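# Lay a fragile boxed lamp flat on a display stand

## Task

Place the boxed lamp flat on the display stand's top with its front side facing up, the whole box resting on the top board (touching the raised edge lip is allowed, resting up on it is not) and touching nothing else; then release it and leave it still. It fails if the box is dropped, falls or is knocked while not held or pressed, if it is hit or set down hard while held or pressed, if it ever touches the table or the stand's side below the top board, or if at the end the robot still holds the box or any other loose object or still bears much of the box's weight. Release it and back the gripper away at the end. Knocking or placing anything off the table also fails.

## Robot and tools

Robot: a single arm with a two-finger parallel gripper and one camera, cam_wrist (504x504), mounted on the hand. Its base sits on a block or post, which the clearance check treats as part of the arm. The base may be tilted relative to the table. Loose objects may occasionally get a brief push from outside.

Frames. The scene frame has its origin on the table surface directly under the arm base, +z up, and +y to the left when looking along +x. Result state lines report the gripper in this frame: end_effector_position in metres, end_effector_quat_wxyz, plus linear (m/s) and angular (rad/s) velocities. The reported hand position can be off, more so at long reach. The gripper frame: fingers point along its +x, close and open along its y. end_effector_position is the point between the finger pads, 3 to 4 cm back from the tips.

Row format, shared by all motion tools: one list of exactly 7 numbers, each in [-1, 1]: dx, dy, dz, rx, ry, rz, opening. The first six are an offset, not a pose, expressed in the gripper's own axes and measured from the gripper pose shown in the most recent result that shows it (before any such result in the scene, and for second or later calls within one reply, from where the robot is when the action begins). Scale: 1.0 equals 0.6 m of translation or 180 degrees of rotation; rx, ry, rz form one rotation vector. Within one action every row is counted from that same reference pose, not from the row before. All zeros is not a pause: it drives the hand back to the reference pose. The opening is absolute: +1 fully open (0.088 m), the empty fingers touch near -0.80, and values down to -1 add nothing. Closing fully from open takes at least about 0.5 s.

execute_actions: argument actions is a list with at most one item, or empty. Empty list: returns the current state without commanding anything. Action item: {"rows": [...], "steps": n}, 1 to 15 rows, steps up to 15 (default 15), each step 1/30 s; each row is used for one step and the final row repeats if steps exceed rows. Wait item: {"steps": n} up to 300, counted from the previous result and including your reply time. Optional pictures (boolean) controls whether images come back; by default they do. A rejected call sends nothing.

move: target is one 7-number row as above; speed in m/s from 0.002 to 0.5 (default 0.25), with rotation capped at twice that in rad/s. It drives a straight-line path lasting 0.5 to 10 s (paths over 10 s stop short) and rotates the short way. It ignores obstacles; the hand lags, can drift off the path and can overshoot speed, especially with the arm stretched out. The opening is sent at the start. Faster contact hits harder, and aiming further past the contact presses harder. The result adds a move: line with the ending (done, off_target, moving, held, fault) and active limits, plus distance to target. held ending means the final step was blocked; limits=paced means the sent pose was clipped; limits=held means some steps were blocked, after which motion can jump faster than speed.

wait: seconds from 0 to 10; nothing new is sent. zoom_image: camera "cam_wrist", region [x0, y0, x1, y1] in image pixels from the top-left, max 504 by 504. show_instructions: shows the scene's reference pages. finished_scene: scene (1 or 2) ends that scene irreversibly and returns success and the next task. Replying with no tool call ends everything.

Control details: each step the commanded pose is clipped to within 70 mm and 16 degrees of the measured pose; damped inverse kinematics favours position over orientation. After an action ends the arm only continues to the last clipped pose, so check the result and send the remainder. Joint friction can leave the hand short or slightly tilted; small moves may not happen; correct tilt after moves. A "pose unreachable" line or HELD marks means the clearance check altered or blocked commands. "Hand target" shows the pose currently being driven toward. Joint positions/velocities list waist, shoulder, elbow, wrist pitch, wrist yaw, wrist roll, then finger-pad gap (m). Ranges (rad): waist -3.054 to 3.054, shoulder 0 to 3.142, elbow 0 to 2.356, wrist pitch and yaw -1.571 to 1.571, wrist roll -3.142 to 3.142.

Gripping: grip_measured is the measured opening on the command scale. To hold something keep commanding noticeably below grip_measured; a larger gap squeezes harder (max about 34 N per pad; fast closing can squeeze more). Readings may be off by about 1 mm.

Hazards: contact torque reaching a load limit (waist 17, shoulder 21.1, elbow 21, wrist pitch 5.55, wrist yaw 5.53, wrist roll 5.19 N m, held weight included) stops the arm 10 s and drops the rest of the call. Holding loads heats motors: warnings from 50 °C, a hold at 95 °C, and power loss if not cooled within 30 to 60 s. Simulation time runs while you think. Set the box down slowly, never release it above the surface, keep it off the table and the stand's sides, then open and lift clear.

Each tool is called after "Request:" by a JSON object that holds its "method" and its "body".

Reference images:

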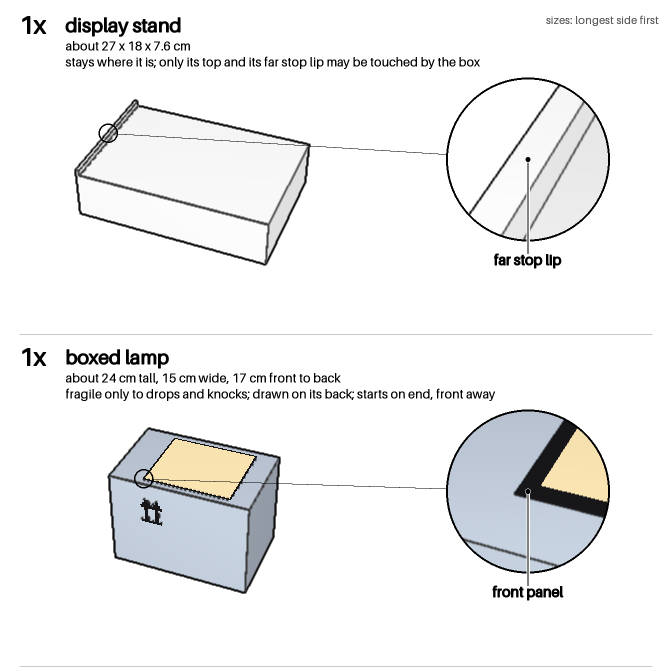

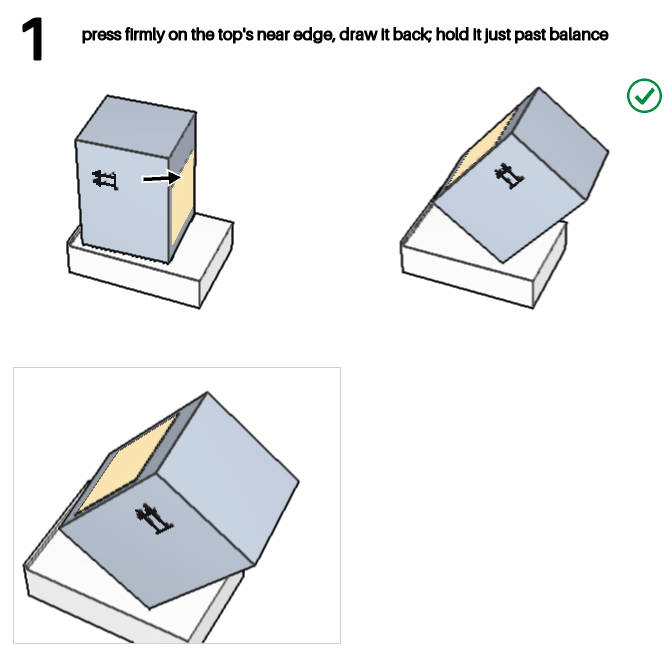

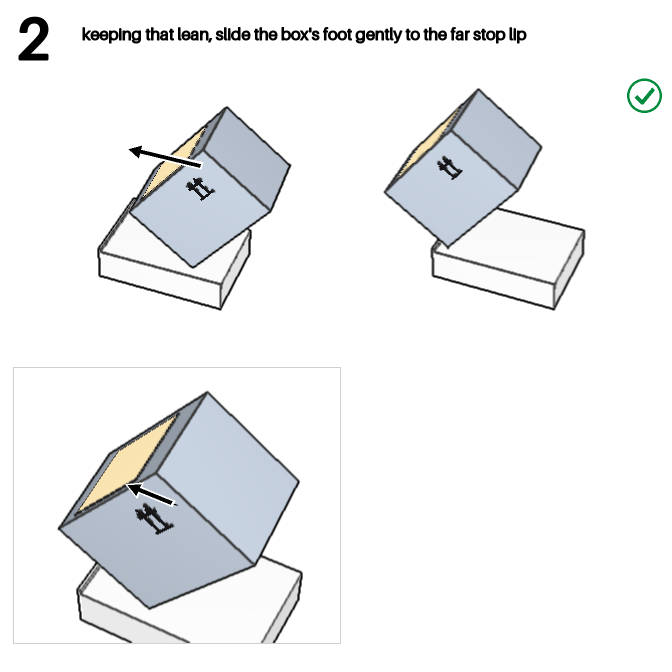

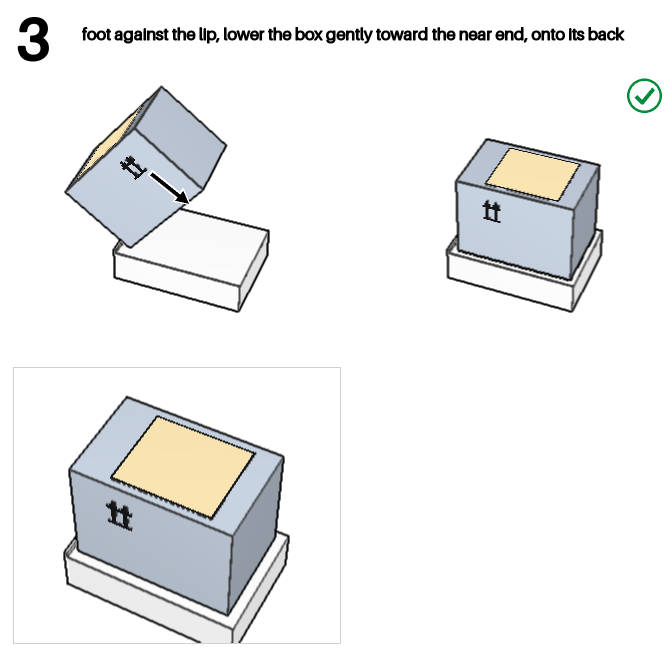

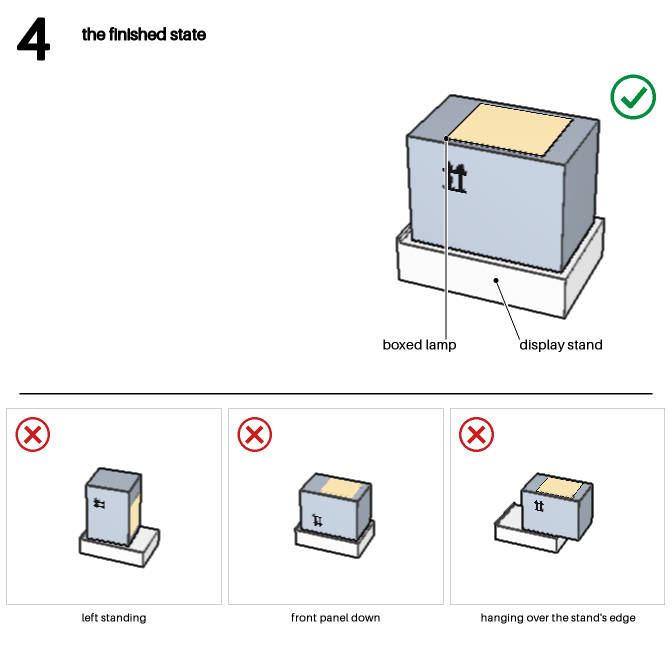

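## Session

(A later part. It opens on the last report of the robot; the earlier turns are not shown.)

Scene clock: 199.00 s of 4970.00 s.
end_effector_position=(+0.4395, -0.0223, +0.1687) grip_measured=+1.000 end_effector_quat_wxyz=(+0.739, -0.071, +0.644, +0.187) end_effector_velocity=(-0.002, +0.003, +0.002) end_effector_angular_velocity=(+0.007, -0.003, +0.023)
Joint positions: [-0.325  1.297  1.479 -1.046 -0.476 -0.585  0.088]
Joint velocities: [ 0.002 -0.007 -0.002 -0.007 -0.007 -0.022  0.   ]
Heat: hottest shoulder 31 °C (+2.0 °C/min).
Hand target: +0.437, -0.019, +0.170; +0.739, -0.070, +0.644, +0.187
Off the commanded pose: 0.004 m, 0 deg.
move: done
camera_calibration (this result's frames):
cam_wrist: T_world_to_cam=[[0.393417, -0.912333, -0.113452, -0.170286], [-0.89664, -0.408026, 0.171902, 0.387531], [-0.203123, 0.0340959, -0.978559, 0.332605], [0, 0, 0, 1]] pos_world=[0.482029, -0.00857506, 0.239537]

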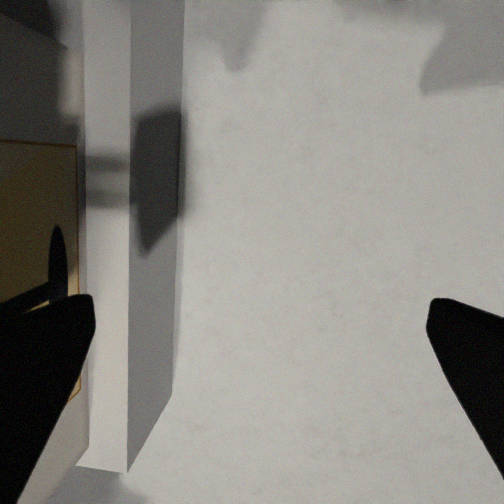

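Request:
{"method": "move", "body": {"target": [0,-0.05,0,0,0,-0.03,1], "speed": 0.05}}

Request:
{"method": "move", "body": {"target": [-0.33,0.0,0.06,0,-0.04,0,1], "speed": 0.08}}

Scene clock: 208.90 s of 4970.00 s.
end_effector_position=(+0.4494, -0.0465, +0.1696) grip_measured=+1.000 end_effector_quat_wxyz=(+0.750, -0.100, +0.636, +0.152) end_effector_velocity=(+0.002, -0.000, +0.001) end_effector_angular_velocity=(-0.010, -0.010, +0.012)
Joint positions: [-0.371  1.307  1.487 -0.992 -0.434 -0.593  0.088]
Joint velocities: [ 0.002 -0.002  0.002  0.007  0.007 -0.007  0.   ]
Heat: hottest shoulder 35 °C (+7.1 °C/min).
Hand target: +0.451, -0.050, +0.165; +0.747, -0.101, +0.640, +0.152
Off the commanded pose: 0.006 m, 1 deg.
After step 90, 5.70 s passed at rest.
move: done
camera_calibration (this result's frames):
cam_wrist: T_world_to_cam=[[0.381039, -0.924359, -0.0192443, -0.207091], [-0.910498, -0.378779, 0.165895, 0.394927], [-0.160636, -0.0456904, -0.985956, 0.314831], [0, 0, 0, 1]] pos_world=[0.489063, -0.0274519, 0.240908]

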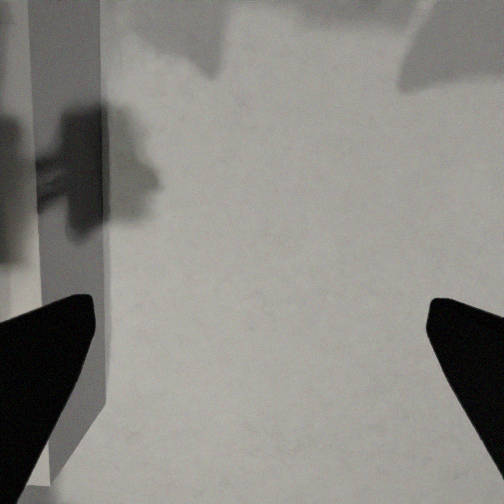

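Scene clock: 211.80 s of 4970.00 s.
end_effector_position=(+0.4541, -0.0570, +0.3665) grip_measured=+1.000 end_effector_quat_wxyz=(+0.833, -0.128, +0.531, +0.088) end_effector_velocity=(+0.000, +0.003, +0.002) end_effector_angular_velocity=(+0.022, -0.015, +0.006)
Joint positions: [-0.943  1.273  2.104 -1.567 -0.874 -0.842  0.088]
Joint velocities: [-0.012 -0.002 -0.002 -0.007 -0.037 -0.007  0.   ]
Heat: hottest shoulder 35 °C (+8.0 °C/min).
Hand target: +0.454, -0.054, +0.369; +0.834, -0.134, +0.528, +0.090
Off the commanded pose: 0.005 m, 12 deg.
joint sent to its limit — the command would take joint 4 (wrist pitch) past its lower limit, so that joint was sent only as far as its limit.
move: off_target
camera_calibration (this result's frames):
cam_wrist: T_world_to_cam=[[0.302343, -0.941651, 0.147928, -0.241294], [-0.946083, -0.315377, -0.0739148, 0.470252], [0.116255, -0.117605, -0.986232, 0.37948], [0, 0, 0, 1]] pos_world=[0.473734, -0.0342793, 0.444708]

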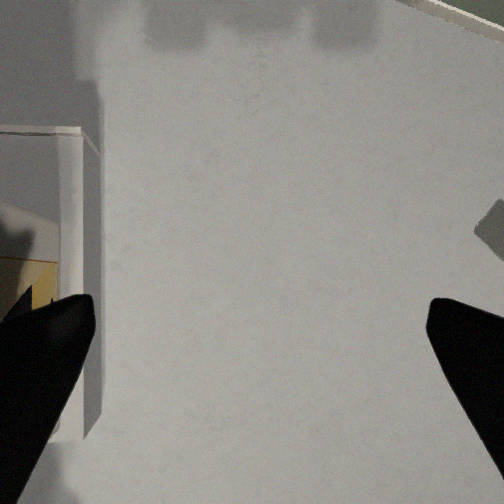

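Request:
{"method": "move", "body": {"target": [-0.035,0.31,0.013,-0.02,0.064,0.044,1], "speed": 0.06}}

Scene clock: 218.27 s of 4970.00 s.
end_effector_position=(+0.4014, +0.1173, +0.3716) grip_measured=+1.000 end_effector_quat_wxyz=(+0.800, -0.078, +0.564, +0.191) end_effector_velocity=(-0.003, +0.002, -0.000) end_effector_angular_velocity=(+0.010, +0.009, +0.004)
Joint positions: [ 1.02   1.106  2.006 -1.568  0.577  0.265  0.088]
Joint velocities: [ 0.027 -0.002 -0.007 -0.007  0.007  0.022  0.   ]
Heat: hottest shoulder 35 °C (+8.1 °C/min).
Hand target: +0.400, +0.120, +0.368; +0.796, -0.083, +0.569, +0.189
Off the commanded pose: 0.007 m, 10 deg.
joint sent to its limit — the command would take joint 4 (wrist pitch) past its lower limit, so that joint was sent only as far as its limit.
After step 90, 0.03 s passed at rest.
move: off_target
camera_calibration (this result's frames):
cam_wrist: T_world_to_cam=[[0.414897, -0.907706, -0.0626878, -0.0328726], [-0.909849, -0.414356, -0.0220088, 0.453517], [-0.00599754, 0.0661678, -0.99779, 0.442968], [0, 0, 0, 1]] pos_world=[0.428927, 0.128769, 0.44991]

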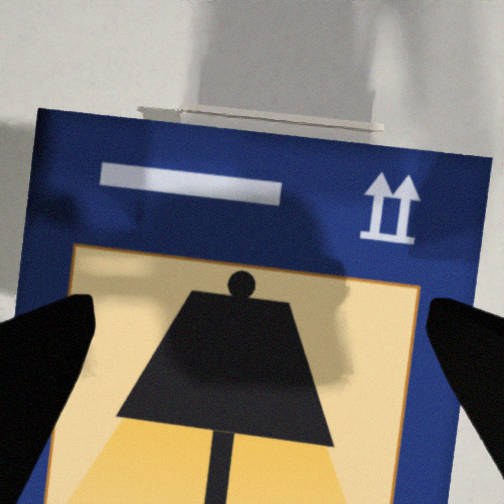

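Request:
{"method": "move", "body": {"target": [0.062,-0.015,-0.04,0.015,0.02,0,1], "speed": 0.012}}

Request:
{"method": "move", "body": {"target": [0.075,0,0.13,0,0.02,0,1], "speed": 0.015}}

Scene clock: 224.30 s of 4970.00 s.
end_effector_position=(+0.4024, +0.1075, +0.3484) grip_measured=+1.000 end_effector_quat_wxyz=(+0.804, -0.048, +0.564, +0.179) end_effector_velocity=(-0.002, -0.001, -0.001) end_effector_angular_velocity=(-0.004, +0.006, +0.007)
Joint positions: [ 0.711  1.     1.801 -1.363  0.314  0.122  0.088]
Joint velocities: [-0.007 -0.002 -0.002 -0.007 -0.007 -0.007  0.   ]
Heat: hottest shoulder 34 °C (+7.0 °C/min).
Hand target: +0.394, +0.109, +0.329; +0.783, -0.066, +0.593, +0.175
Off the commanded pose: 0.022 m, 5 deg.
move: off_target
camera_calibration (this result's frames):
cam_wrist: T_world_to_cam=[[0.365018, -0.926011, -0.0962605, -0.00997629], [-0.930984, -0.363673, -0.0318019, 0.45634], [-0.00555841, 0.101225, -0.994848, 0.415422], [0, 0, 0, 1]] pos_world=[0.430796, 0.114669, 0.426834]

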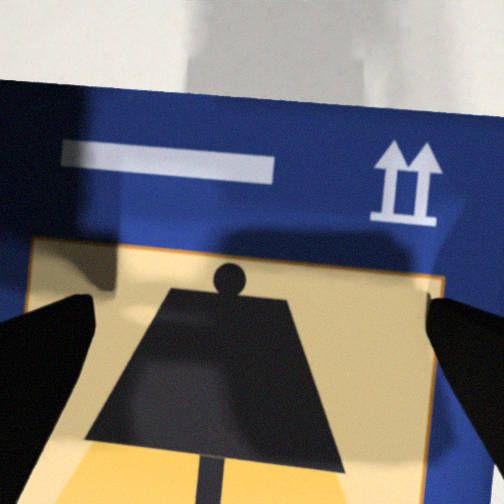

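Scene clock: 230.53 s of 4970.00 s.
end_effector_position=(+0.4793, +0.1312, +0.3531) grip_measured=+1.000 end_effector_quat_wxyz=(+0.801, -0.046, +0.572, +0.173) end_effector_velocity=(-0.003, -0.002, +0.000) end_effector_angular_velocity=(-0.008, +0.003, +0.019)
Joint positions: [ 0.552  1.396  2.362 -1.524  0.183  0.051  0.088]
Joint velocities: [-0.007 -0.007 -0.007 -0.007 -0.007 -0.022  0.   ]
Heat: hottest shoulder 33 °C (+6.0 °C/min).
Hand target: +0.484, +0.140, +0.334; +0.787, -0.054, +0.589, +0.178
Off the commanded pose: 0.021 m, 3 deg.
joint sent to its limit — the command would take joint 3 (elbow) past its upper limit, so that joint was sent only as far as its limit.
move: off_target
camera_calibration (this result's frames):
cam_wrist: T_world_to_cam=[[0.352198, -0.931041, -0.0954921, -0.00914965], [-0.935695, -0.352538, -0.0138553, 0.531172], [-0.0207647, 0.0942312, -0.995334, 0.426551], [0, 0, 0, 1]] pos_world=[0.509094, 0.138545, 0.431046]

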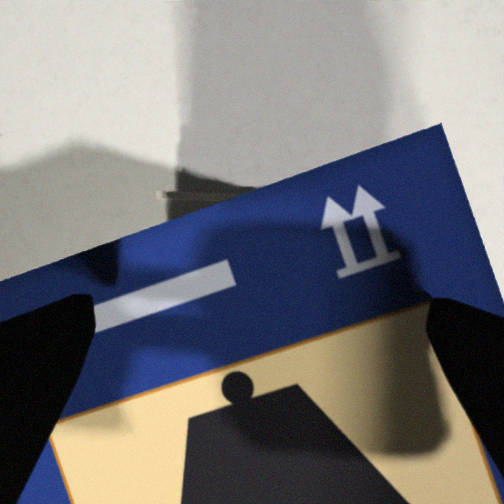

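Request:
{"method": "move", "body": {"target": [-0.045,0,-0.02,0,0,0,1], "speed": 0.02}}

Request:
{"method": "move", "body": {"target": [-0.03,0,-0.1,-0.02,0,-0.07,1], "speed": 0.04}}

Scene clock: 234.50 s of 4970.00 s.
end_effector_position=(+0.4635, +0.1236, +0.3718) grip_measured=+1.000 end_effector_quat_wxyz=(+0.804, -0.047, +0.566, +0.176) end_effector_velocity=(-0.007, +0.001, +0.001) end_effector_angular_velocity=(+0.006, +0.017, +0.035)
Joint positions: [ 0.603  1.343  2.361 -1.567  0.225  0.071  0.088]
Joint velocities: [ 0.002 -0.007 -0.002 -0.022 -0.022 -0.022  0.   ]
Heat: hottest shoulder 34 °C (+7.0 °C/min).
Hand target: +0.461, +0.122, +0.374; +0.805, -0.045, +0.566, +0.174
Off the commanded pose: 0.004 m, 1 deg.
joint sent to its limit — the command would take joint 4 (wrist pitch) past its lower limit, so that joint was sent only as far as its limit.
move: done
camera_calibration (this result's frames):
cam_wrist: T_world_to_cam=[[0.357327, -0.92905, -0.095831, -0.0113448], [-0.933947, -0.356279, -0.0284261, 0.519024], [-0.0077333, 0.0996585, -0.994992, 0.438713], [0, 0, 0, 1]] pos_world=[0.492187, 0.130656, 0.450182]

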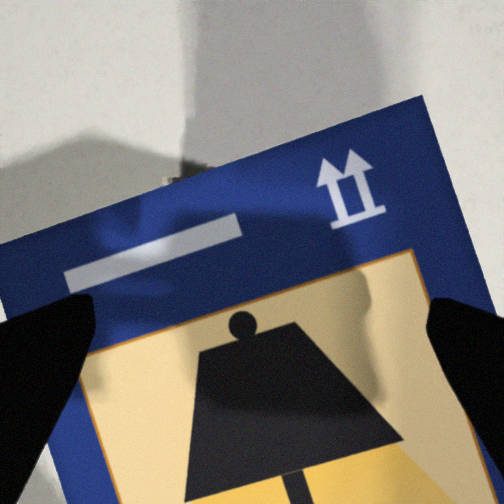

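Scene clock: 237.63 s of 4970.00 s.
end_effector_position=(+0.4072, +0.1040, +0.3668) grip_measured=+1.000 end_effector_quat_wxyz=(+0.827, -0.118, +0.535, +0.126) end_effector_velocity=(-0.003, -0.001, -0.001) end_effector_angular_velocity=(-0.009, +0.001, +0.020)
Joint positions: [ 1.123  1.084  1.93  -1.568  0.829  0.354  0.088]
Joint velocities: [ 0.012 -0.007 -0.012 -0.007  0.007 -0.007  0.   ]
Heat: hottest shoulder 34 °C (+7.0 °C/min).
Hand target: +0.406, +0.102, +0.367; +0.827, -0.117, +0.535, +0.125
Off the commanded pose: 0.003 m, 4 deg.
joint sent to its limit — the command would take joint 4 (wrist pitch) past its lower limit, so that joint was sent only as far as its limit.
move: off_target
camera_calibration (this result's frames):
cam_wrist: T_world_to_cam=[[0.354904, -0.930602, 0.0895726, -0.0767996], [-0.929777, -0.361353, -0.0702757, 0.473484], [0.097766, -0.0583415, -0.993498, 0.408197], [0, 0, 0, 1]] pos_world=[0.427583, 0.12344, 0.445696]

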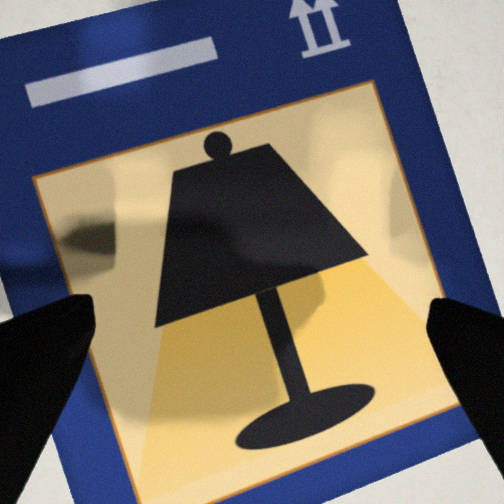

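Left finger now lower. Light press and drag forward.

Request:
{"method": "move", "body": {"target": [0.045,0.004,-0.02,0,0,0,1], "speed": 0.012}}

Request:
{"method": "move", "body": {"target": [0.05,0.002,0.06,0,0.01,0,1], "speed": 0.015}}

Scene clock: 242.30 s of 4970.00 s.
end_effector_position=(+0.4086, +0.1058, +0.3453) grip_measured=+1.000 end_effector_quat_wxyz=(+0.833, -0.102, +0.528, +0.132) end_effector_velocity=(-0.001, +0.001, -0.000) end_effector_angular_velocity=(+0.014, +0.005, +0.007)
Joint positions: [ 0.938  0.991  1.735 -1.324  0.665  0.194  0.088]
Joint velocities: [-0.007 -0.007 -0.007  0.007 -0.022 -0.007  0.   ]
Heat: hottest shoulder 34 °C (+7.0 °C/min).
Hand target: +0.407, +0.104, +0.338; +0.827, -0.119, +0.535, +0.126
Off the commanded pose: 0.008 m, 2 deg.
move: done
camera_calibration (this result's frames):
cam_wrist: T_world_to_cam=[[0.346523, -0.936042, 0.0612156, -0.0598737], [-0.931649, -0.351033, -0.0938401, 0.481745], [0.109327, -0.0245137, -0.993704, 0.378524], [0, 0, 0, 1]] pos_world=[0.428182, 0.122343, 0.425012]

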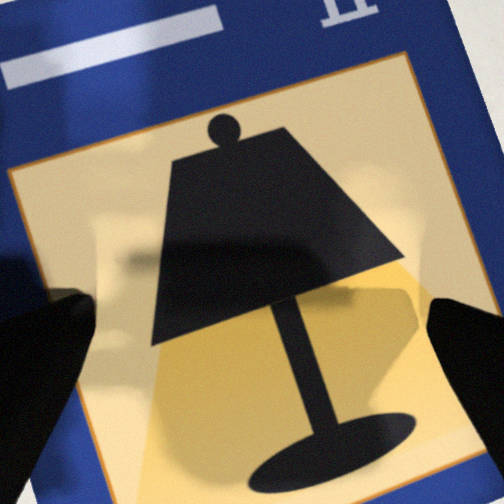

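Scene clock: 245.63 s of 4970.00 s.
end_effector_position=(+0.4470, +0.1186, +0.3461) grip_measured=+1.000 end_effector_quat_wxyz=(+0.833, -0.088, +0.529, +0.137) end_effector_velocity=(-0.002, -0.001, -0.003) end_effector_angular_velocity=(-0.013, +0.018, +0.012)
Joint positions: [ 0.743  1.123  1.901 -1.284  0.475  0.089  0.088]
Joint velocities: [-0.007  0.007  0.007 -0.022 -0.007 -0.007  0.   ]
Heat: hottest shoulder 33 °C (+6.0 °C/min).
Hand target: +0.450, +0.122, +0.333; +0.824, -0.105, +0.541, +0.130
Off the commanded pose: 0.014 m, 3 deg.
move: off_target
camera_calibration (this result's frames):
cam_wrist: T_world_to_cam=[[0.340898, -0.93957, 0.0315754, -0.0480637], [-0.93443, -0.342334, -0.0982278, 0.523783], [0.103101, 0.00398067, -0.994663, 0.375231], [0, 0, 0, 1]] pos_world=[0.467137, 0.132656, 0.426196]

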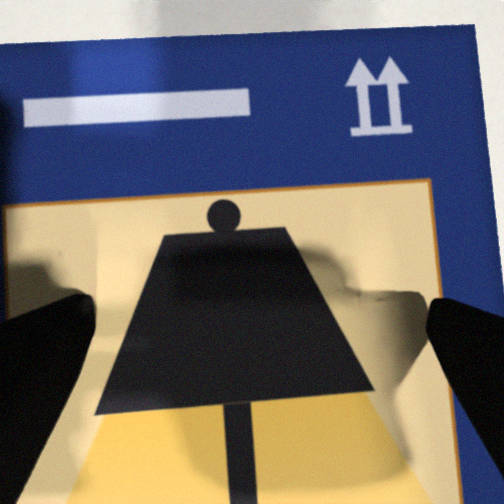

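Request:
{"method": "move", "body": {"target": [0.028,0.006,0.012,0,0,-0.01,1], "speed": 0.012}}

Request:
{"method": "move", "body": {"target": [-0.03,0,0.005,0,0.02,0.01,1], "speed": 0.02}}

Request:
{"method": "move", "body": {"target": [-0.045,0.015,-0.125,0,0.04,0.005,1], "speed": 0.04}}

Scene clock: 250.47 s of 4970.00 s.
end_effector_position=(+0.4563, +0.1216, +0.3471) grip_measured=+1.000 end_effector_quat_wxyz=(+0.843, -0.083, +0.516, +0.128) end_effector_velocity=(+0.000, +0.002, +0.001) end_effector_angular_velocity=(+0.015, -0.002, -0.004)
Joint positions: [ 0.743  1.134  1.902 -1.24   0.491  0.088  0.088]
Joint velocities: [ 0.002 -0.002 -0.002  0.007 -0.007  0.007  0.   ]
Heat: hottest shoulder 33 °C (+5.0 °C/min).
Hand target: +0.458, +0.126, +0.334; +0.835, -0.097, +0.527, +0.124
Off the commanded pose: 0.014 m, 2 deg.
After step 90, 0.07 s passed at rest.
move: off_target
camera_calibration (this result's frames):
cam_wrist: T_world_to_cam=[[0.320421, -0.946514, 0.0379627, -0.0404291], [-0.937481, -0.322601, -0.130609, 0.543896], [0.13587, 0.00626038, -0.990707, 0.35859], [0, 0, 0, 1]] pos_world=[0.474124, 0.13495, 0.42783]

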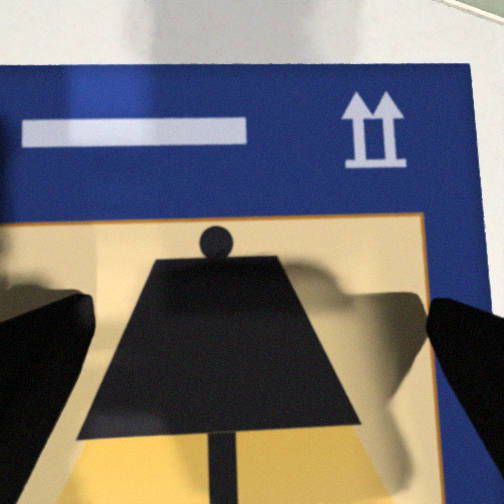

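Scene clock: 252.43 s of 4970.00 s.
end_effector_position=(+0.4497, +0.1155, +0.3682) grip_measured=+1.000 end_effector_quat_wxyz=(+0.828, -0.079, +0.538, +0.137) end_effector_velocity=(-0.005, +0.001, -0.002) end_effector_angular_velocity=(-0.010, +0.029, +0.040)
Joint positions: [ 0.774  1.196  2.1   -1.437  0.486  0.131  0.088]
Joint velocities: [-0.002  0.007  0.012 -0.037 -0.022 -0.022  0.   ]
Heat: hottest shoulder 33 °C (+4.0 °C/min).
Hand target: +0.451, +0.120, +0.364; +0.824, -0.079, +0.543, +0.139
Off the commanded pose: 0.006 m, 1 deg.
move: done
camera_calibration (this result's frames):
cam_wrist: T_world_to_cam=[[0.332438, -0.943046, 0.0122331, -0.0412342], [-0.939686, -0.332305, -0.0810202, 0.522296], [0.0804709, 0.015439, -0.996637, 0.406532], [0, 0, 0, 1]] pos_world=[0.471788, 0.1284, 0.447986]

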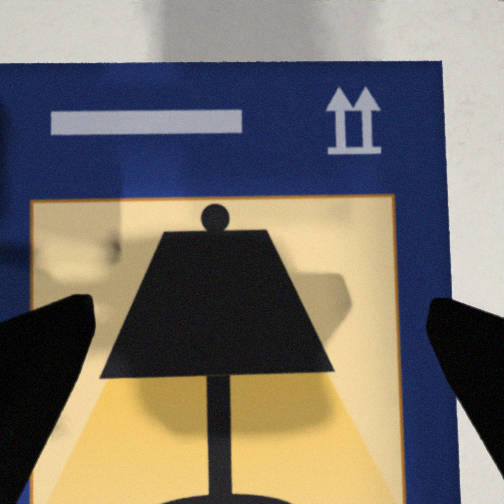

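Scene clock: 254.73 s of 4970.00 s.
end_effector_position=(+0.3746, +0.0995, +0.3626) grip_measured=+1.000 end_effector_quat_wxyz=(+0.800, -0.056, +0.571, +0.174) end_effector_velocity=(-0.007, -0.000, -0.004) end_effector_angular_velocity=(-0.006, +0.030, +0.016)
Joint positions: [ 1.107  0.977  1.833 -1.568  0.643  0.394  0.088]
Joint velocities: [-0.002 -0.002 -0.012 -0.022 -0.022  0.007  0.   ]
Heat: hottest shoulder 33 °C (+4.1 °C/min).
Hand target: +0.372, +0.098, +0.362; +0.798, -0.054, +0.574, +0.174
Off the commanded pose: 0.003 m, 6 deg.
joint sent to its limit — the command would take joint 4 (wrist pitch) past its lower limit, so that joint was sent only as far as its limit.
move: off_target
camera_calibration (this result's frames):
cam_wrist: T_world_to_cam=[[0.365223, -0.927257, -0.0824965, -0.0108107], [-0.93072, -0.365546, -0.0116964, 0.42081], [-0.0193108, 0.0810529, -0.996523, 0.437974], [0, 0, 0, 1]] pos_world=[0.404062, 0.108302, 0.440481]

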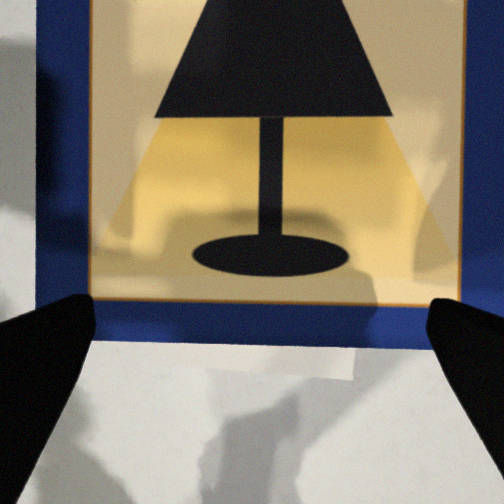

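Request:
{"method": "move", "body": {"target": [0.012,-0.004,-0.004,0,0.06,0.027,-1], "speed": 0.02}}

Request:
{"method": "move", "body": {"target": [0.045,-0.008,-0.006,0,0.01,0,-1], "speed": 0.01}}

Scene clock: 264.10 s of 4970.00 s.
end_effector_position=(+0.3729, +0.0961, +0.3573) grip_measured=-0.785 end_effector_quat_wxyz=(+0.755, -0.036, +0.621, +0.206) end_effector_velocity=(-0.006, -0.001, -0.001) end_effector_angular_velocity=(+0.001, +0.024, +0.010)
Joint positions: [ 0.599  1.013  1.898 -1.567  0.128  0.089  0.001]
Joint velocities: [-0.012 -0.002 -0.002 -0.022 -0.022 -0.007 -0.   ]
Heat: hottest shoulder 32 °C (-2.0 °C/min).
Hand target: +0.375, +0.098, +0.355; +0.752, -0.040, +0.625, +0.208
Off the commanded pose: 0.004 m, 4 deg.
joint sent to its limit — the command would take joint 4 (wrist pitch) past its lower limit, so that joint was sent only as far as its limit.
After step 90, 1.00 s passed at rest.
move: off_target
camera_calibration (this result's frames):
cam_wrist: T_world_to_cam=[[0.382077, -0.907119, -0.1765, 0.011616], [-0.909649, -0.402845, 0.101261, 0.373266], [-0.162958, 0.121864, -0.979078, 0.476422], [0, 0, 0, 1]] pos_world=[0.41274, 0.102847, 0.430708]

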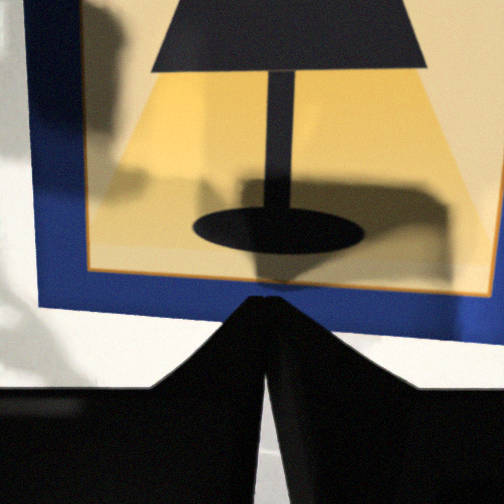

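Scene clock: 267.10 s of 4970.00 s.
end_effector_position=(+0.3750, +0.0976, +0.3443) grip_measured=-0.785 end_effector_quat_wxyz=(+0.757, -0.029, +0.617, +0.212) end_effector_velocity=(-0.006, -0.002, +0.000) end_effector_angular_velocity=(-0.002, +0.015, +0.011)
Joint positions: [ 0.482  0.986  1.811 -1.489  0.021  0.017  0.001]
Joint velocities: [-0.002 -0.007 -0.002 -0.022 -0.007 -0.007 -0.   ]
Heat: hottest shoulder 32 °C (-3.0 °C/min).
Hand target: +0.375, +0.098, +0.330; +0.745, -0.040, +0.633, +0.205
Off the commanded pose: 0.015 m, 3 deg.
move: off_target
camera_calibration (this result's frames):
cam_wrist: T_world_to_cam=[[0.382572, -0.903711, -0.192212, 0.0147852], [-0.910308, -0.404273, 0.0888987, 0.381727], [-0.158045, 0.140962, -0.977318, 0.45955], [0, 0, 0, 1]] pos_world=[0.414463, 0.102904, 0.418034]

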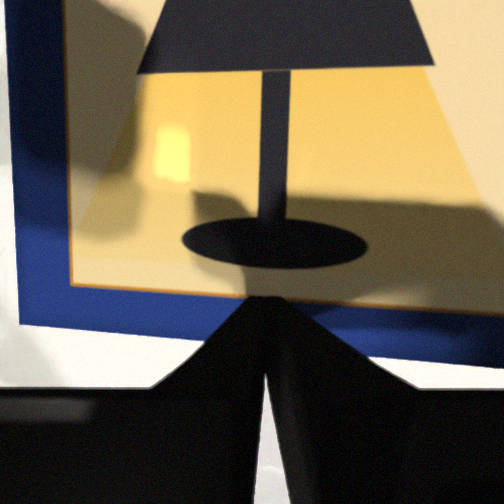

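Request:
{"method": "move", "body": {"target": [0.035,-0.011,-0.06,0,0.015,0,-1], "speed": 0.012}}

Scene clock: 272.60 s of 4970.00 s.
end_effector_position=(+0.3533, +0.0888, +0.3410) grip_measured=-0.785 end_effector_quat_wxyz=(+0.771, -0.021, +0.597, +0.222) end_effector_velocity=(-0.003, -0.001, -0.002) end_effector_angular_velocity=(-0.003, +0.010, +0.005)
Joint positions: [ 0.366  0.847  1.644 -1.412 -0.093 -0.058  0.001]
Joint velocities: [-0.007 -0.002 -0.007 -0.007 -0.007 -0.007 -0.   ]
Heat: hottest shoulder 32 °C (-3.0 °C/min).
Hand target: +0.346, +0.086, +0.316; +0.742, -0.035, +0.635, +0.211
Off the commanded pose: 0.027 m, 6 deg.
move: off_target
camera_calibration (this result's frames):
cam_wrist: T_world_to_cam=[[0.39181, -0.896396, -0.207266, 0.0157359], [-0.912707, -0.407091, 0.0352554, 0.37813], [-0.115979, 0.175359, -0.977649, 0.436334], [0, 0, 0, 1]] pos_world=[0.389562, 0.0915238, 0.416512]

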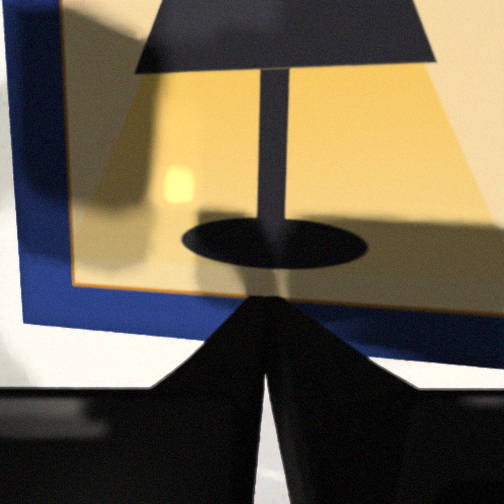

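Request:
{"method": "move", "body": {"target": [0.037,-0.013,-0.08,0,0.025,0,-1], "speed": 0.012}}

Scene clock: 279.00 s of 4970.00 s.
end_effector_position=(+0.3242, +0.0786, +0.3382) grip_measured=-0.785 end_effector_quat_wxyz=(+0.784, -0.031, +0.576, +0.229) end_effector_velocity=(+0.002, -0.002, -0.000) end_effector_angular_velocity=(-0.014, -0.015, +0.001)
Joint positions: [ 0.123  0.699  1.495 -1.391 -0.29  -0.224  0.001]
Joint velocities: [-0.027 -0.002 -0.002  0.007 -0.007 -0.022 -0.   ]
Heat: hottest shoulder 31 °C (-4.0 °C/min).
Hand target: +0.315, +0.075, +0.307; +0.746, -0.031, +0.627, +0.221
Off the commanded pose: 0.034 m, 7 deg.
move: off_target
camera_calibration (this result's frames):
cam_wrist: T_world_to_cam=[[0.418657, -0.888642, -0.187193, 0.00130617], [-0.905724, -0.423614, -0.0146692, 0.363437], [-0.0662618, 0.175686, -0.982214, 0.417403], [0, 0, 0, 1]] pos_world=[0.356285, 0.0817859, 0.415555]

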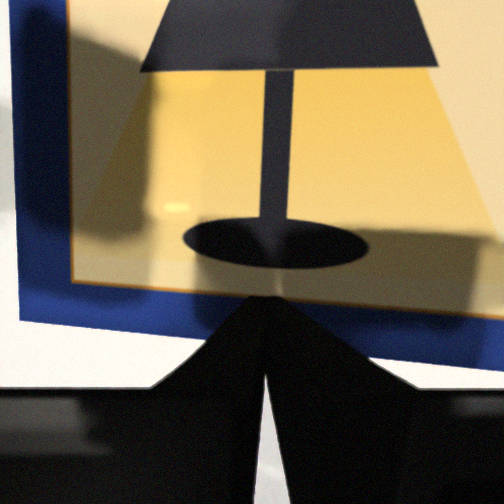

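Request:
{"method": "move", "body": {"target": [0.042,-0.01,-0.085,0,0.035,-0.012,-1], "speed": 0.012}}

Scene clock: 285.80 s of 4970.00 s.
end_effector_position=(+0.2928, +0.0685, +0.3319) grip_measured=-0.785 end_effector_quat_wxyz=(+0.795, -0.056, +0.564, +0.218) end_effector_velocity=(-0.003, +0.000, -0.001) end_effector_angular_velocity=(+0.007, +0.010, -0.006)
Joint positions: [ 0.118  0.551  1.361 -1.375 -0.249 -0.25   0.001]
Joint velocities: [-0.002 -0.007 -0.007 -0.007 -0.007  0.007 -0.   ]
Heat: hottest shoulder 30 °C (-4.0 °C/min).
Hand target: +0.285, +0.065, +0.299; +0.756, -0.055, +0.617, +0.212
Off the commanded pose: 0.036 m, 8 deg.
move: off_target
camera_calibration (this result's frames):
cam_wrist: T_world_to_cam=[[0.432244, -0.892565, -0.128423, -0.0189371], [-0.901388, -0.431735, -0.0332325, 0.33609], [-0.0257825, 0.130123, -0.991163, 0.405104], [0, 0, 0, 1]] pos_world=[0.321577, 0.0754857, 0.410261]

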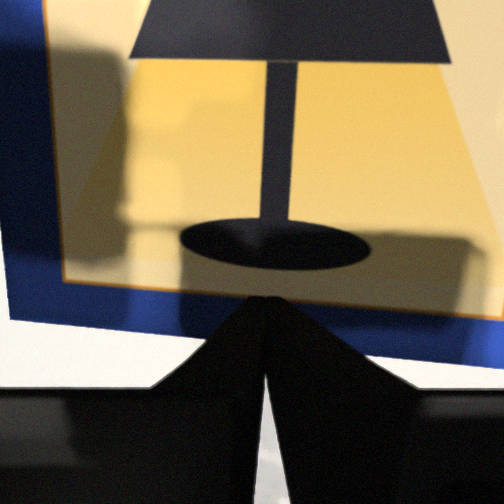

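Request:
{"method": "move", "body": {"target": [0.041,-0.007,-0.078,0,0.015,0,-1], "speed": 0.012}}

Scene clock: 292.70 s of 4970.00 s.
end_effector_position=(+0.2617, +0.0558, +0.2965) grip_measured=-0.785 end_effector_quat_wxyz=(+0.784, -0.060, +0.578, +0.219) end_effector_velocity=(-0.003, -0.005, -0.003) end_effector_angular_velocity=(-0.026, +0.013, -0.003)
Joint positions: [ 0.493  0.413  1.147 -1.316  0.069 -0.051  0.001]
Joint velocities: [ 0.037 -0.002 -0.002 -0.022  0.051  0.022 -0.   ]
Heat: hottest shoulder 30 °C (-3.0 °C/min).
Hand target: +0.260, +0.056, +0.292; +0.781, -0.060, +0.582, +0.217
Off the commanded pose: 0.005 m, 1 deg.
move: done
camera_calibration (this result's frames):
cam_wrist: T_world_to_cam=[[0.435684, -0.890418, -0.131666, -0.0214036], [-0.898199, -0.439589, 0.000657461, 0.290905], [-0.0584642, 0.117976, -0.991294, 0.380143], [0, 0, 0, 1]] pos_world=[0.292841, 0.0639729, 0.373824]

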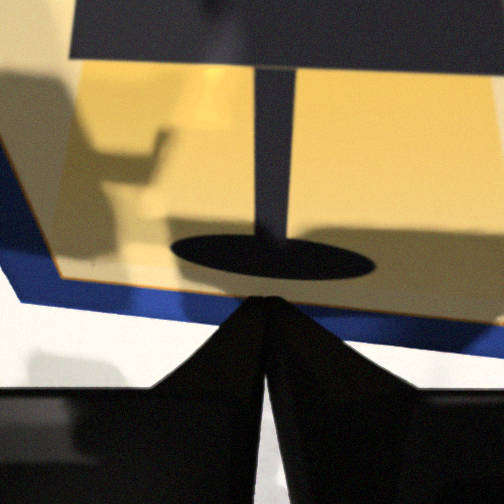

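Request:
{"method": "move", "body": {"target": [0.04,-0.006,0.06,0,-0.05,0.01,-1], "speed": 0.012}}

Scene clock: 301.87 s of 4970.00 s.
end_effector_position=(+0.3005, +0.0700, +0.2879) grip_measured=-0.785 end_effector_quat_wxyz=(+0.846, -0.034, +0.489, +0.208) end_effector_velocity=(-0.001, +0.001, -0.000) end_effector_angular_velocity=(+0.015, +0.002, -0.000)
Joint positions: [ 1.647  0.502  1.12  -1.48   1.09   0.725  0.001]
Joint velocities: [ 0.022 -0.002 -0.002 -0.007  0.007  0.022 -0.   ]
Heat: hottest shoulder 29 °C (-5.0 °C/min).
Hand target: +0.299, +0.072, +0.286; +0.847, -0.040, +0.489, +0.207
Off the commanded pose: 0.003 m, 5 deg.
move: off_target
camera_calibration (this result's frames):
cam_wrist: T_world_to_cam=[[0.40275, -0.908141, -0.114337, -0.0206583], [-0.903075, -0.373897, -0.211322, 0.389891], [0.14916, 0.188365, -0.970706, 0.298952], [0, 0, 0, 1]] pos_world=[0.315829, 0.0707065, 0.370225]

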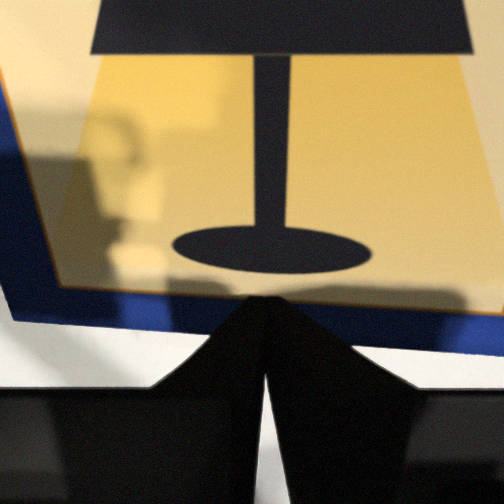

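Request:
{"method": "move", "body": {"target": [0.055,-0.004,0.064,0,0.02,0,-1], "speed": 0.012}}

Request:
{"method": "move", "body": {"target": [0.04,-0.003,0.045,0,0,0,-1], "speed": 0.008}}

Scene clock: 309.13 s of 4970.00 s.
end_effector_position=(+0.3434, +0.0878, +0.2816) grip_measured=-0.785 end_effector_quat_wxyz=(+0.832, -0.042, +0.513, +0.206) end_effector_velocity=(-0.002, +0.002, -0.000) end_effector_angular_velocity=(+0.006, +0.005, +0.029)
Joint positions: [ 0.417  0.596  1.134 -0.954  0.02  -0.074  0.001]
Joint velocities: [-0.002  0.002  0.002 -0.007 -0.022 -0.022  0.   ]
Heat: hottest shoulder 28 °C (-5.1 °C/min).
Hand target: +0.346, +0.089, +0.280; +0.831, -0.044, +0.514, +0.207
Off the commanded pose: 0.004 m, 0 deg.
move: done
camera_calibration (this result's frames):
cam_wrist: T_world_to_cam=[[0.404787, -0.907605, -0.111355, -0.0240804], [-0.909065, -0.386277, -0.156179, 0.421603], [0.0987349, 0.164448, -0.981432, 0.305554], [0, 0, 0, 1]] pos_world=[0.362843, 0.0907521, 0.363044]

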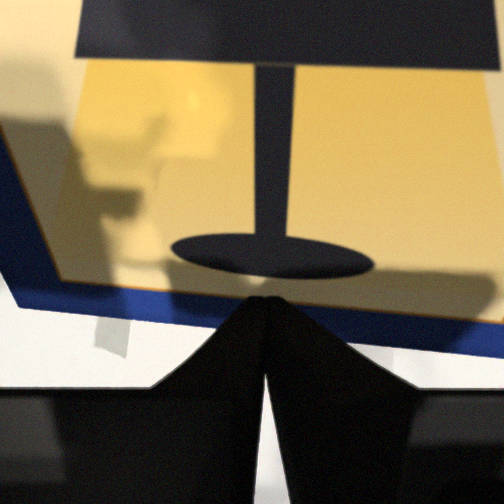

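Scene clock: 313.87 s of 4970.00 s.
end_effector_position=(+0.3712, +0.0977, +0.2859) grip_measured=-0.785 end_effector_quat_wxyz=(+0.841, -0.038, +0.499, +0.208) end_effector_velocity=(-0.001, -0.001, -0.002) end_effector_angular_velocity=(-0.006, +0.012, -0.006)
Joint positions: [ 0.418  0.684  1.202 -0.9    0.016 -0.074  0.001]
Joint velocities: [ 0.002  0.002 -0.002 -0.007  0.007  0.007 -0.   ]
Heat: hottest shoulder 28 °C (-5.0 °C/min).
Hand target: +0.375, +0.101, +0.273; +0.832, -0.042, +0.513, +0.206
Off the commanded pose: 0.014 m, 2 deg.
move: off_target
camera_calibration (this result's frames):
cam_wrist: T_world_to_cam=[[0.404454, -0.907592, -0.112668, -0.0254264], [-0.905472, -0.380063, -0.188871, 0.458797], [0.128597, 0.178408, -0.975517, 0.291228], [0, 0, 0, 1]] pos_world=[0.388261, 0.0993377, 0.367887]

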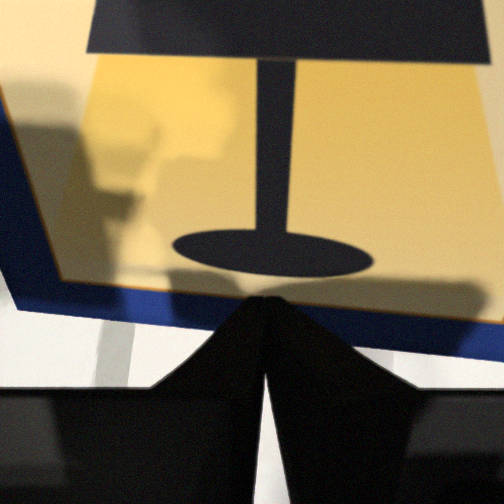

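Request:
{"method": "move", "body": {"target": [0.046,-0.01,-0.081,0,-0.02,0,-1], "speed": 0.01}}

Scene clock: 322.30 s of 4970.00 s.
end_effector_position=(+0.3403, +0.0876, +0.2485) grip_measured=-0.785 end_effector_quat_wxyz=(+0.858, -0.027, +0.467, +0.213) end_effector_velocity=(+0.001, +0.001, +0.001) end_effector_angular_velocity=(+0.003, -0.009, +0.007)
Joint positions: [ 0.263  0.5    0.895 -0.707 -0.147 -0.12   0.001]
Joint velocities: [-0.002 -0.002 -0.002  0.007 -0.007 -0.007 -0.   ]
Heat: hottest wrist pitch 29 °C (-3.0 °C/min).
Hand target: +0.344, +0.087, +0.238; +0.856, -0.032, +0.472, +0.209
Off the commanded pose: 0.012 m, 1 deg.
move: off_target
camera_calibration (this result's frames):
cam_wrist: T_world_to_cam=[[0.405273, -0.906188, -0.120731, -0.0246725], [-0.893602, -0.364801, -0.261527, 0.432589], [0.19295, 0.213875, -0.957616, 0.231023], [0, 0, 0, 1]] pos_world=[0.351985, 0.0860406, 0.331386]

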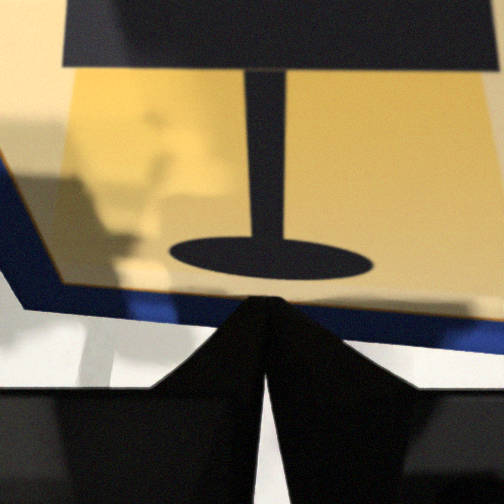

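Request:
{"method": "move", "body": {"target": [0.055,-0.013,-0.08,0,-0.035,-0.008,-1], "speed": 0.01}}

Scene clock: 330.77 s of 4970.00 s.
end_effector_position=(+0.3070, +0.0777, +0.1785) grip_measured=-0.785 end_effector_quat_wxyz=(+0.868, -0.019, +0.454, +0.199) end_effector_velocity=(-0.003, -0.002, -0.003) end_effector_angular_velocity=(-0.013, +0.009, +0.000)
Joint positions: [ 0.168  0.369  0.527 -0.437 -0.222 -0.121  0.001]
Joint velocities: [-0.002 -0.002 -0.007 -0.007  0.007 -0.007 -0.   ]
Heat: hottest wrist pitch 37 °C (+5.1 °C/min).
Hand target: +0.320, +0.080, +0.194; +0.885, -0.021, +0.419, +0.203
Off the commanded pose: 0.021 m, 4 deg.
move: off_target
camera_calibration (this result's frames):
cam_wrist: T_world_to_cam=[[0.37821, -0.918433, -0.115919, -0.0202134], [-0.89698, -0.332624, -0.291184, 0.384682], [0.228875, 0.214106, -0.949618, 0.160093], [0, 0, 0, 1]] pos_world=[0.316056, 0.075113, 0.261698]

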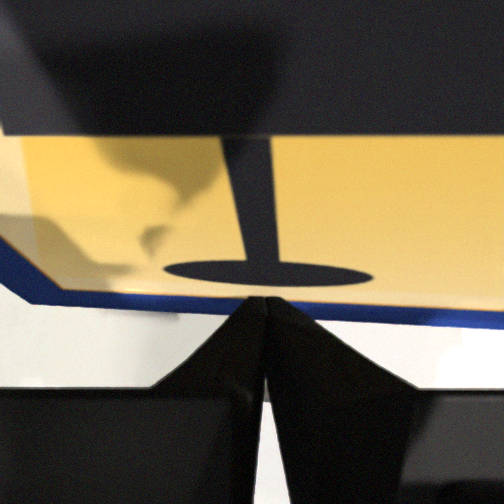

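Request:
{"method": "move", "body": {"target": [0.028,-0.004,-0.009,0,-0.06,-0.008,-1], "speed": 0.006}}

Scene clock: 342.70 s of 4970.00 s.
end_effector_position=(+0.2989, +0.0758, +0.1527) grip_measured=-0.785 end_effector_quat_wxyz=(+0.882, -0.012, +0.432, +0.189) end_effector_velocity=(-0.003, +0.000, -0.003) end_effector_angular_velocity=(+0.006, +0.015, -0.003)
Joint positions: [ 0.17   0.333  0.375 -0.264 -0.207 -0.096  0.001]
Joint velocities: [-0.002 -0.002 -0.007 -0.007 -0.007  0.007 -0.   ]
Heat: hottest wrist pitch 42 °C (+11.0 °C/min).
Hand target: +0.309, +0.079, +0.168; +0.895, -0.010, +0.401, +0.193
Off the commanded pose: 0.016 m, 8 deg.
move: off_target (path cut at 10 s)
camera_calibration (this result's frames):
cam_wrist: T_world_to_cam=[[0.357594, -0.927602, -0.108082, -0.0162549], [-0.89074, -0.304016, -0.337872, 0.372406], [0.280552, 0.217094, -0.934966, 0.119996], [0, 0, 0, 1]] pos_world=[0.303864, 0.0720887, 0.236261]

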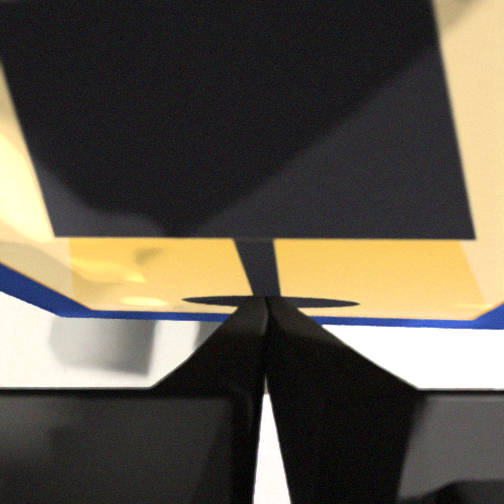

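Request:
{"method": "move", "body": {"target": [0.017,-0.001,0.008,0,-0.025,0,-1], "speed": 0.005}}

Scene clock: 352.57 s of 4970.00 s.
end_effector_position=(+0.2961, +0.0752, +0.1383) grip_measured=-0.785 end_effector_quat_wxyz=(+0.890, -0.007, +0.416, +0.184) end_effector_velocity=(-0.005, -0.000, -0.004) end_effector_angular_velocity=(-0.004, +0.025, +0.009)
Joint positions: [ 0.17   0.334  0.29  -0.141 -0.202 -0.081  0.001]
Joint velocities: [-0.002  0.002 -0.002 -0.022 -0.007 -0.007 -0.   ]
Heat: hottest wrist pitch 46 °C (+16.0 °C/min).
Hand target: +0.307, +0.079, +0.148; +0.898, -0.005, +0.397, +0.190
Off the commanded pose: 0.016 m, 3 deg.
move: off_target
camera_calibration (this result's frames):
cam_wrist: T_world_to_cam=[[0.345862, -0.932215, -0.106554, -0.0137411], [-0.883987, -0.285668, -0.370084, 0.365906], [0.314558, 0.222191, -0.922867, 0.0953532], [0, 0, 0, 1]] pos_world=[0.298214, 0.0705312, 0.22195]

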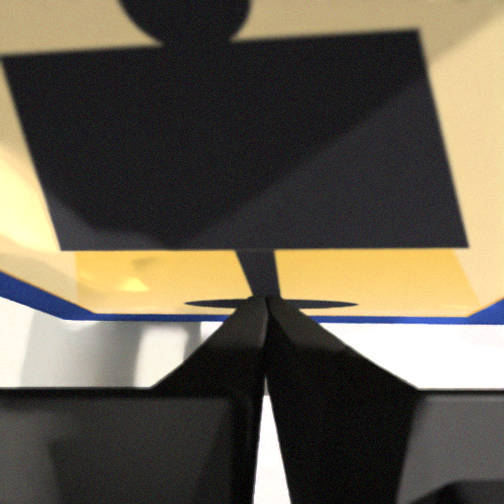

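Request:
{"method": "move", "body": {"target": [0.019,-0.001,0.005,0,-0.02,0,-1], "speed": 0.005}}

Scene clock: 360.20 s of 4970.00 s.
end_effector_position=(+0.2937, +0.0752, +0.1306) grip_measured=-0.785 end_effector_quat_wxyz=(+0.898, -0.003, +0.400, +0.183) end_effector_velocity=(-0.005, -0.002, -0.006) end_effector_angular_velocity=(-0.015, +0.023, -0.000)
Joint positions: [ 0.171  0.327  0.227 -0.048 -0.202 -0.071  0.001]
Joint velocities: [-0.002 -0.002 -0.007 -0.022  0.007 -0.007 -0.   ]
Heat: hottest wrist pitch 52 °C (+23.2 °C/min). Fold the arm in close to its base before you think long.
Hand target: +0.304, +0.078, +0.133; +0.903, -0.001, +0.388, +0.184
Off the commanded pose: 0.012 m, 1 deg.
MOTOR HOT: a motor reached 50 °C. Now the hottest motor, joint 4 (wrist pitch), reports 52 °C. The temperature limit of the motors' drives, at which the controller stops the arm, is 95 °C. To cool a motor, set the load down, stop pushing, or move to a pose that needs little force.
move: off_target
camera_calibration (this result's frames):
cam_wrist: T_world_to_cam=[[0.341597, -0.933861, -0.105898, -0.0124101], [-0.873171, -0.273659, -0.403339, 0.361199], [0.347683, 0.230247, -0.908902, 0.0768428], [0, 0, 0, 1]] pos_world=[0.292911, 0.0695634, 0.214214]

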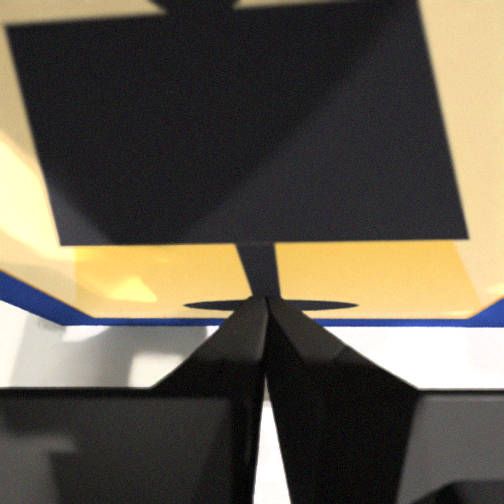

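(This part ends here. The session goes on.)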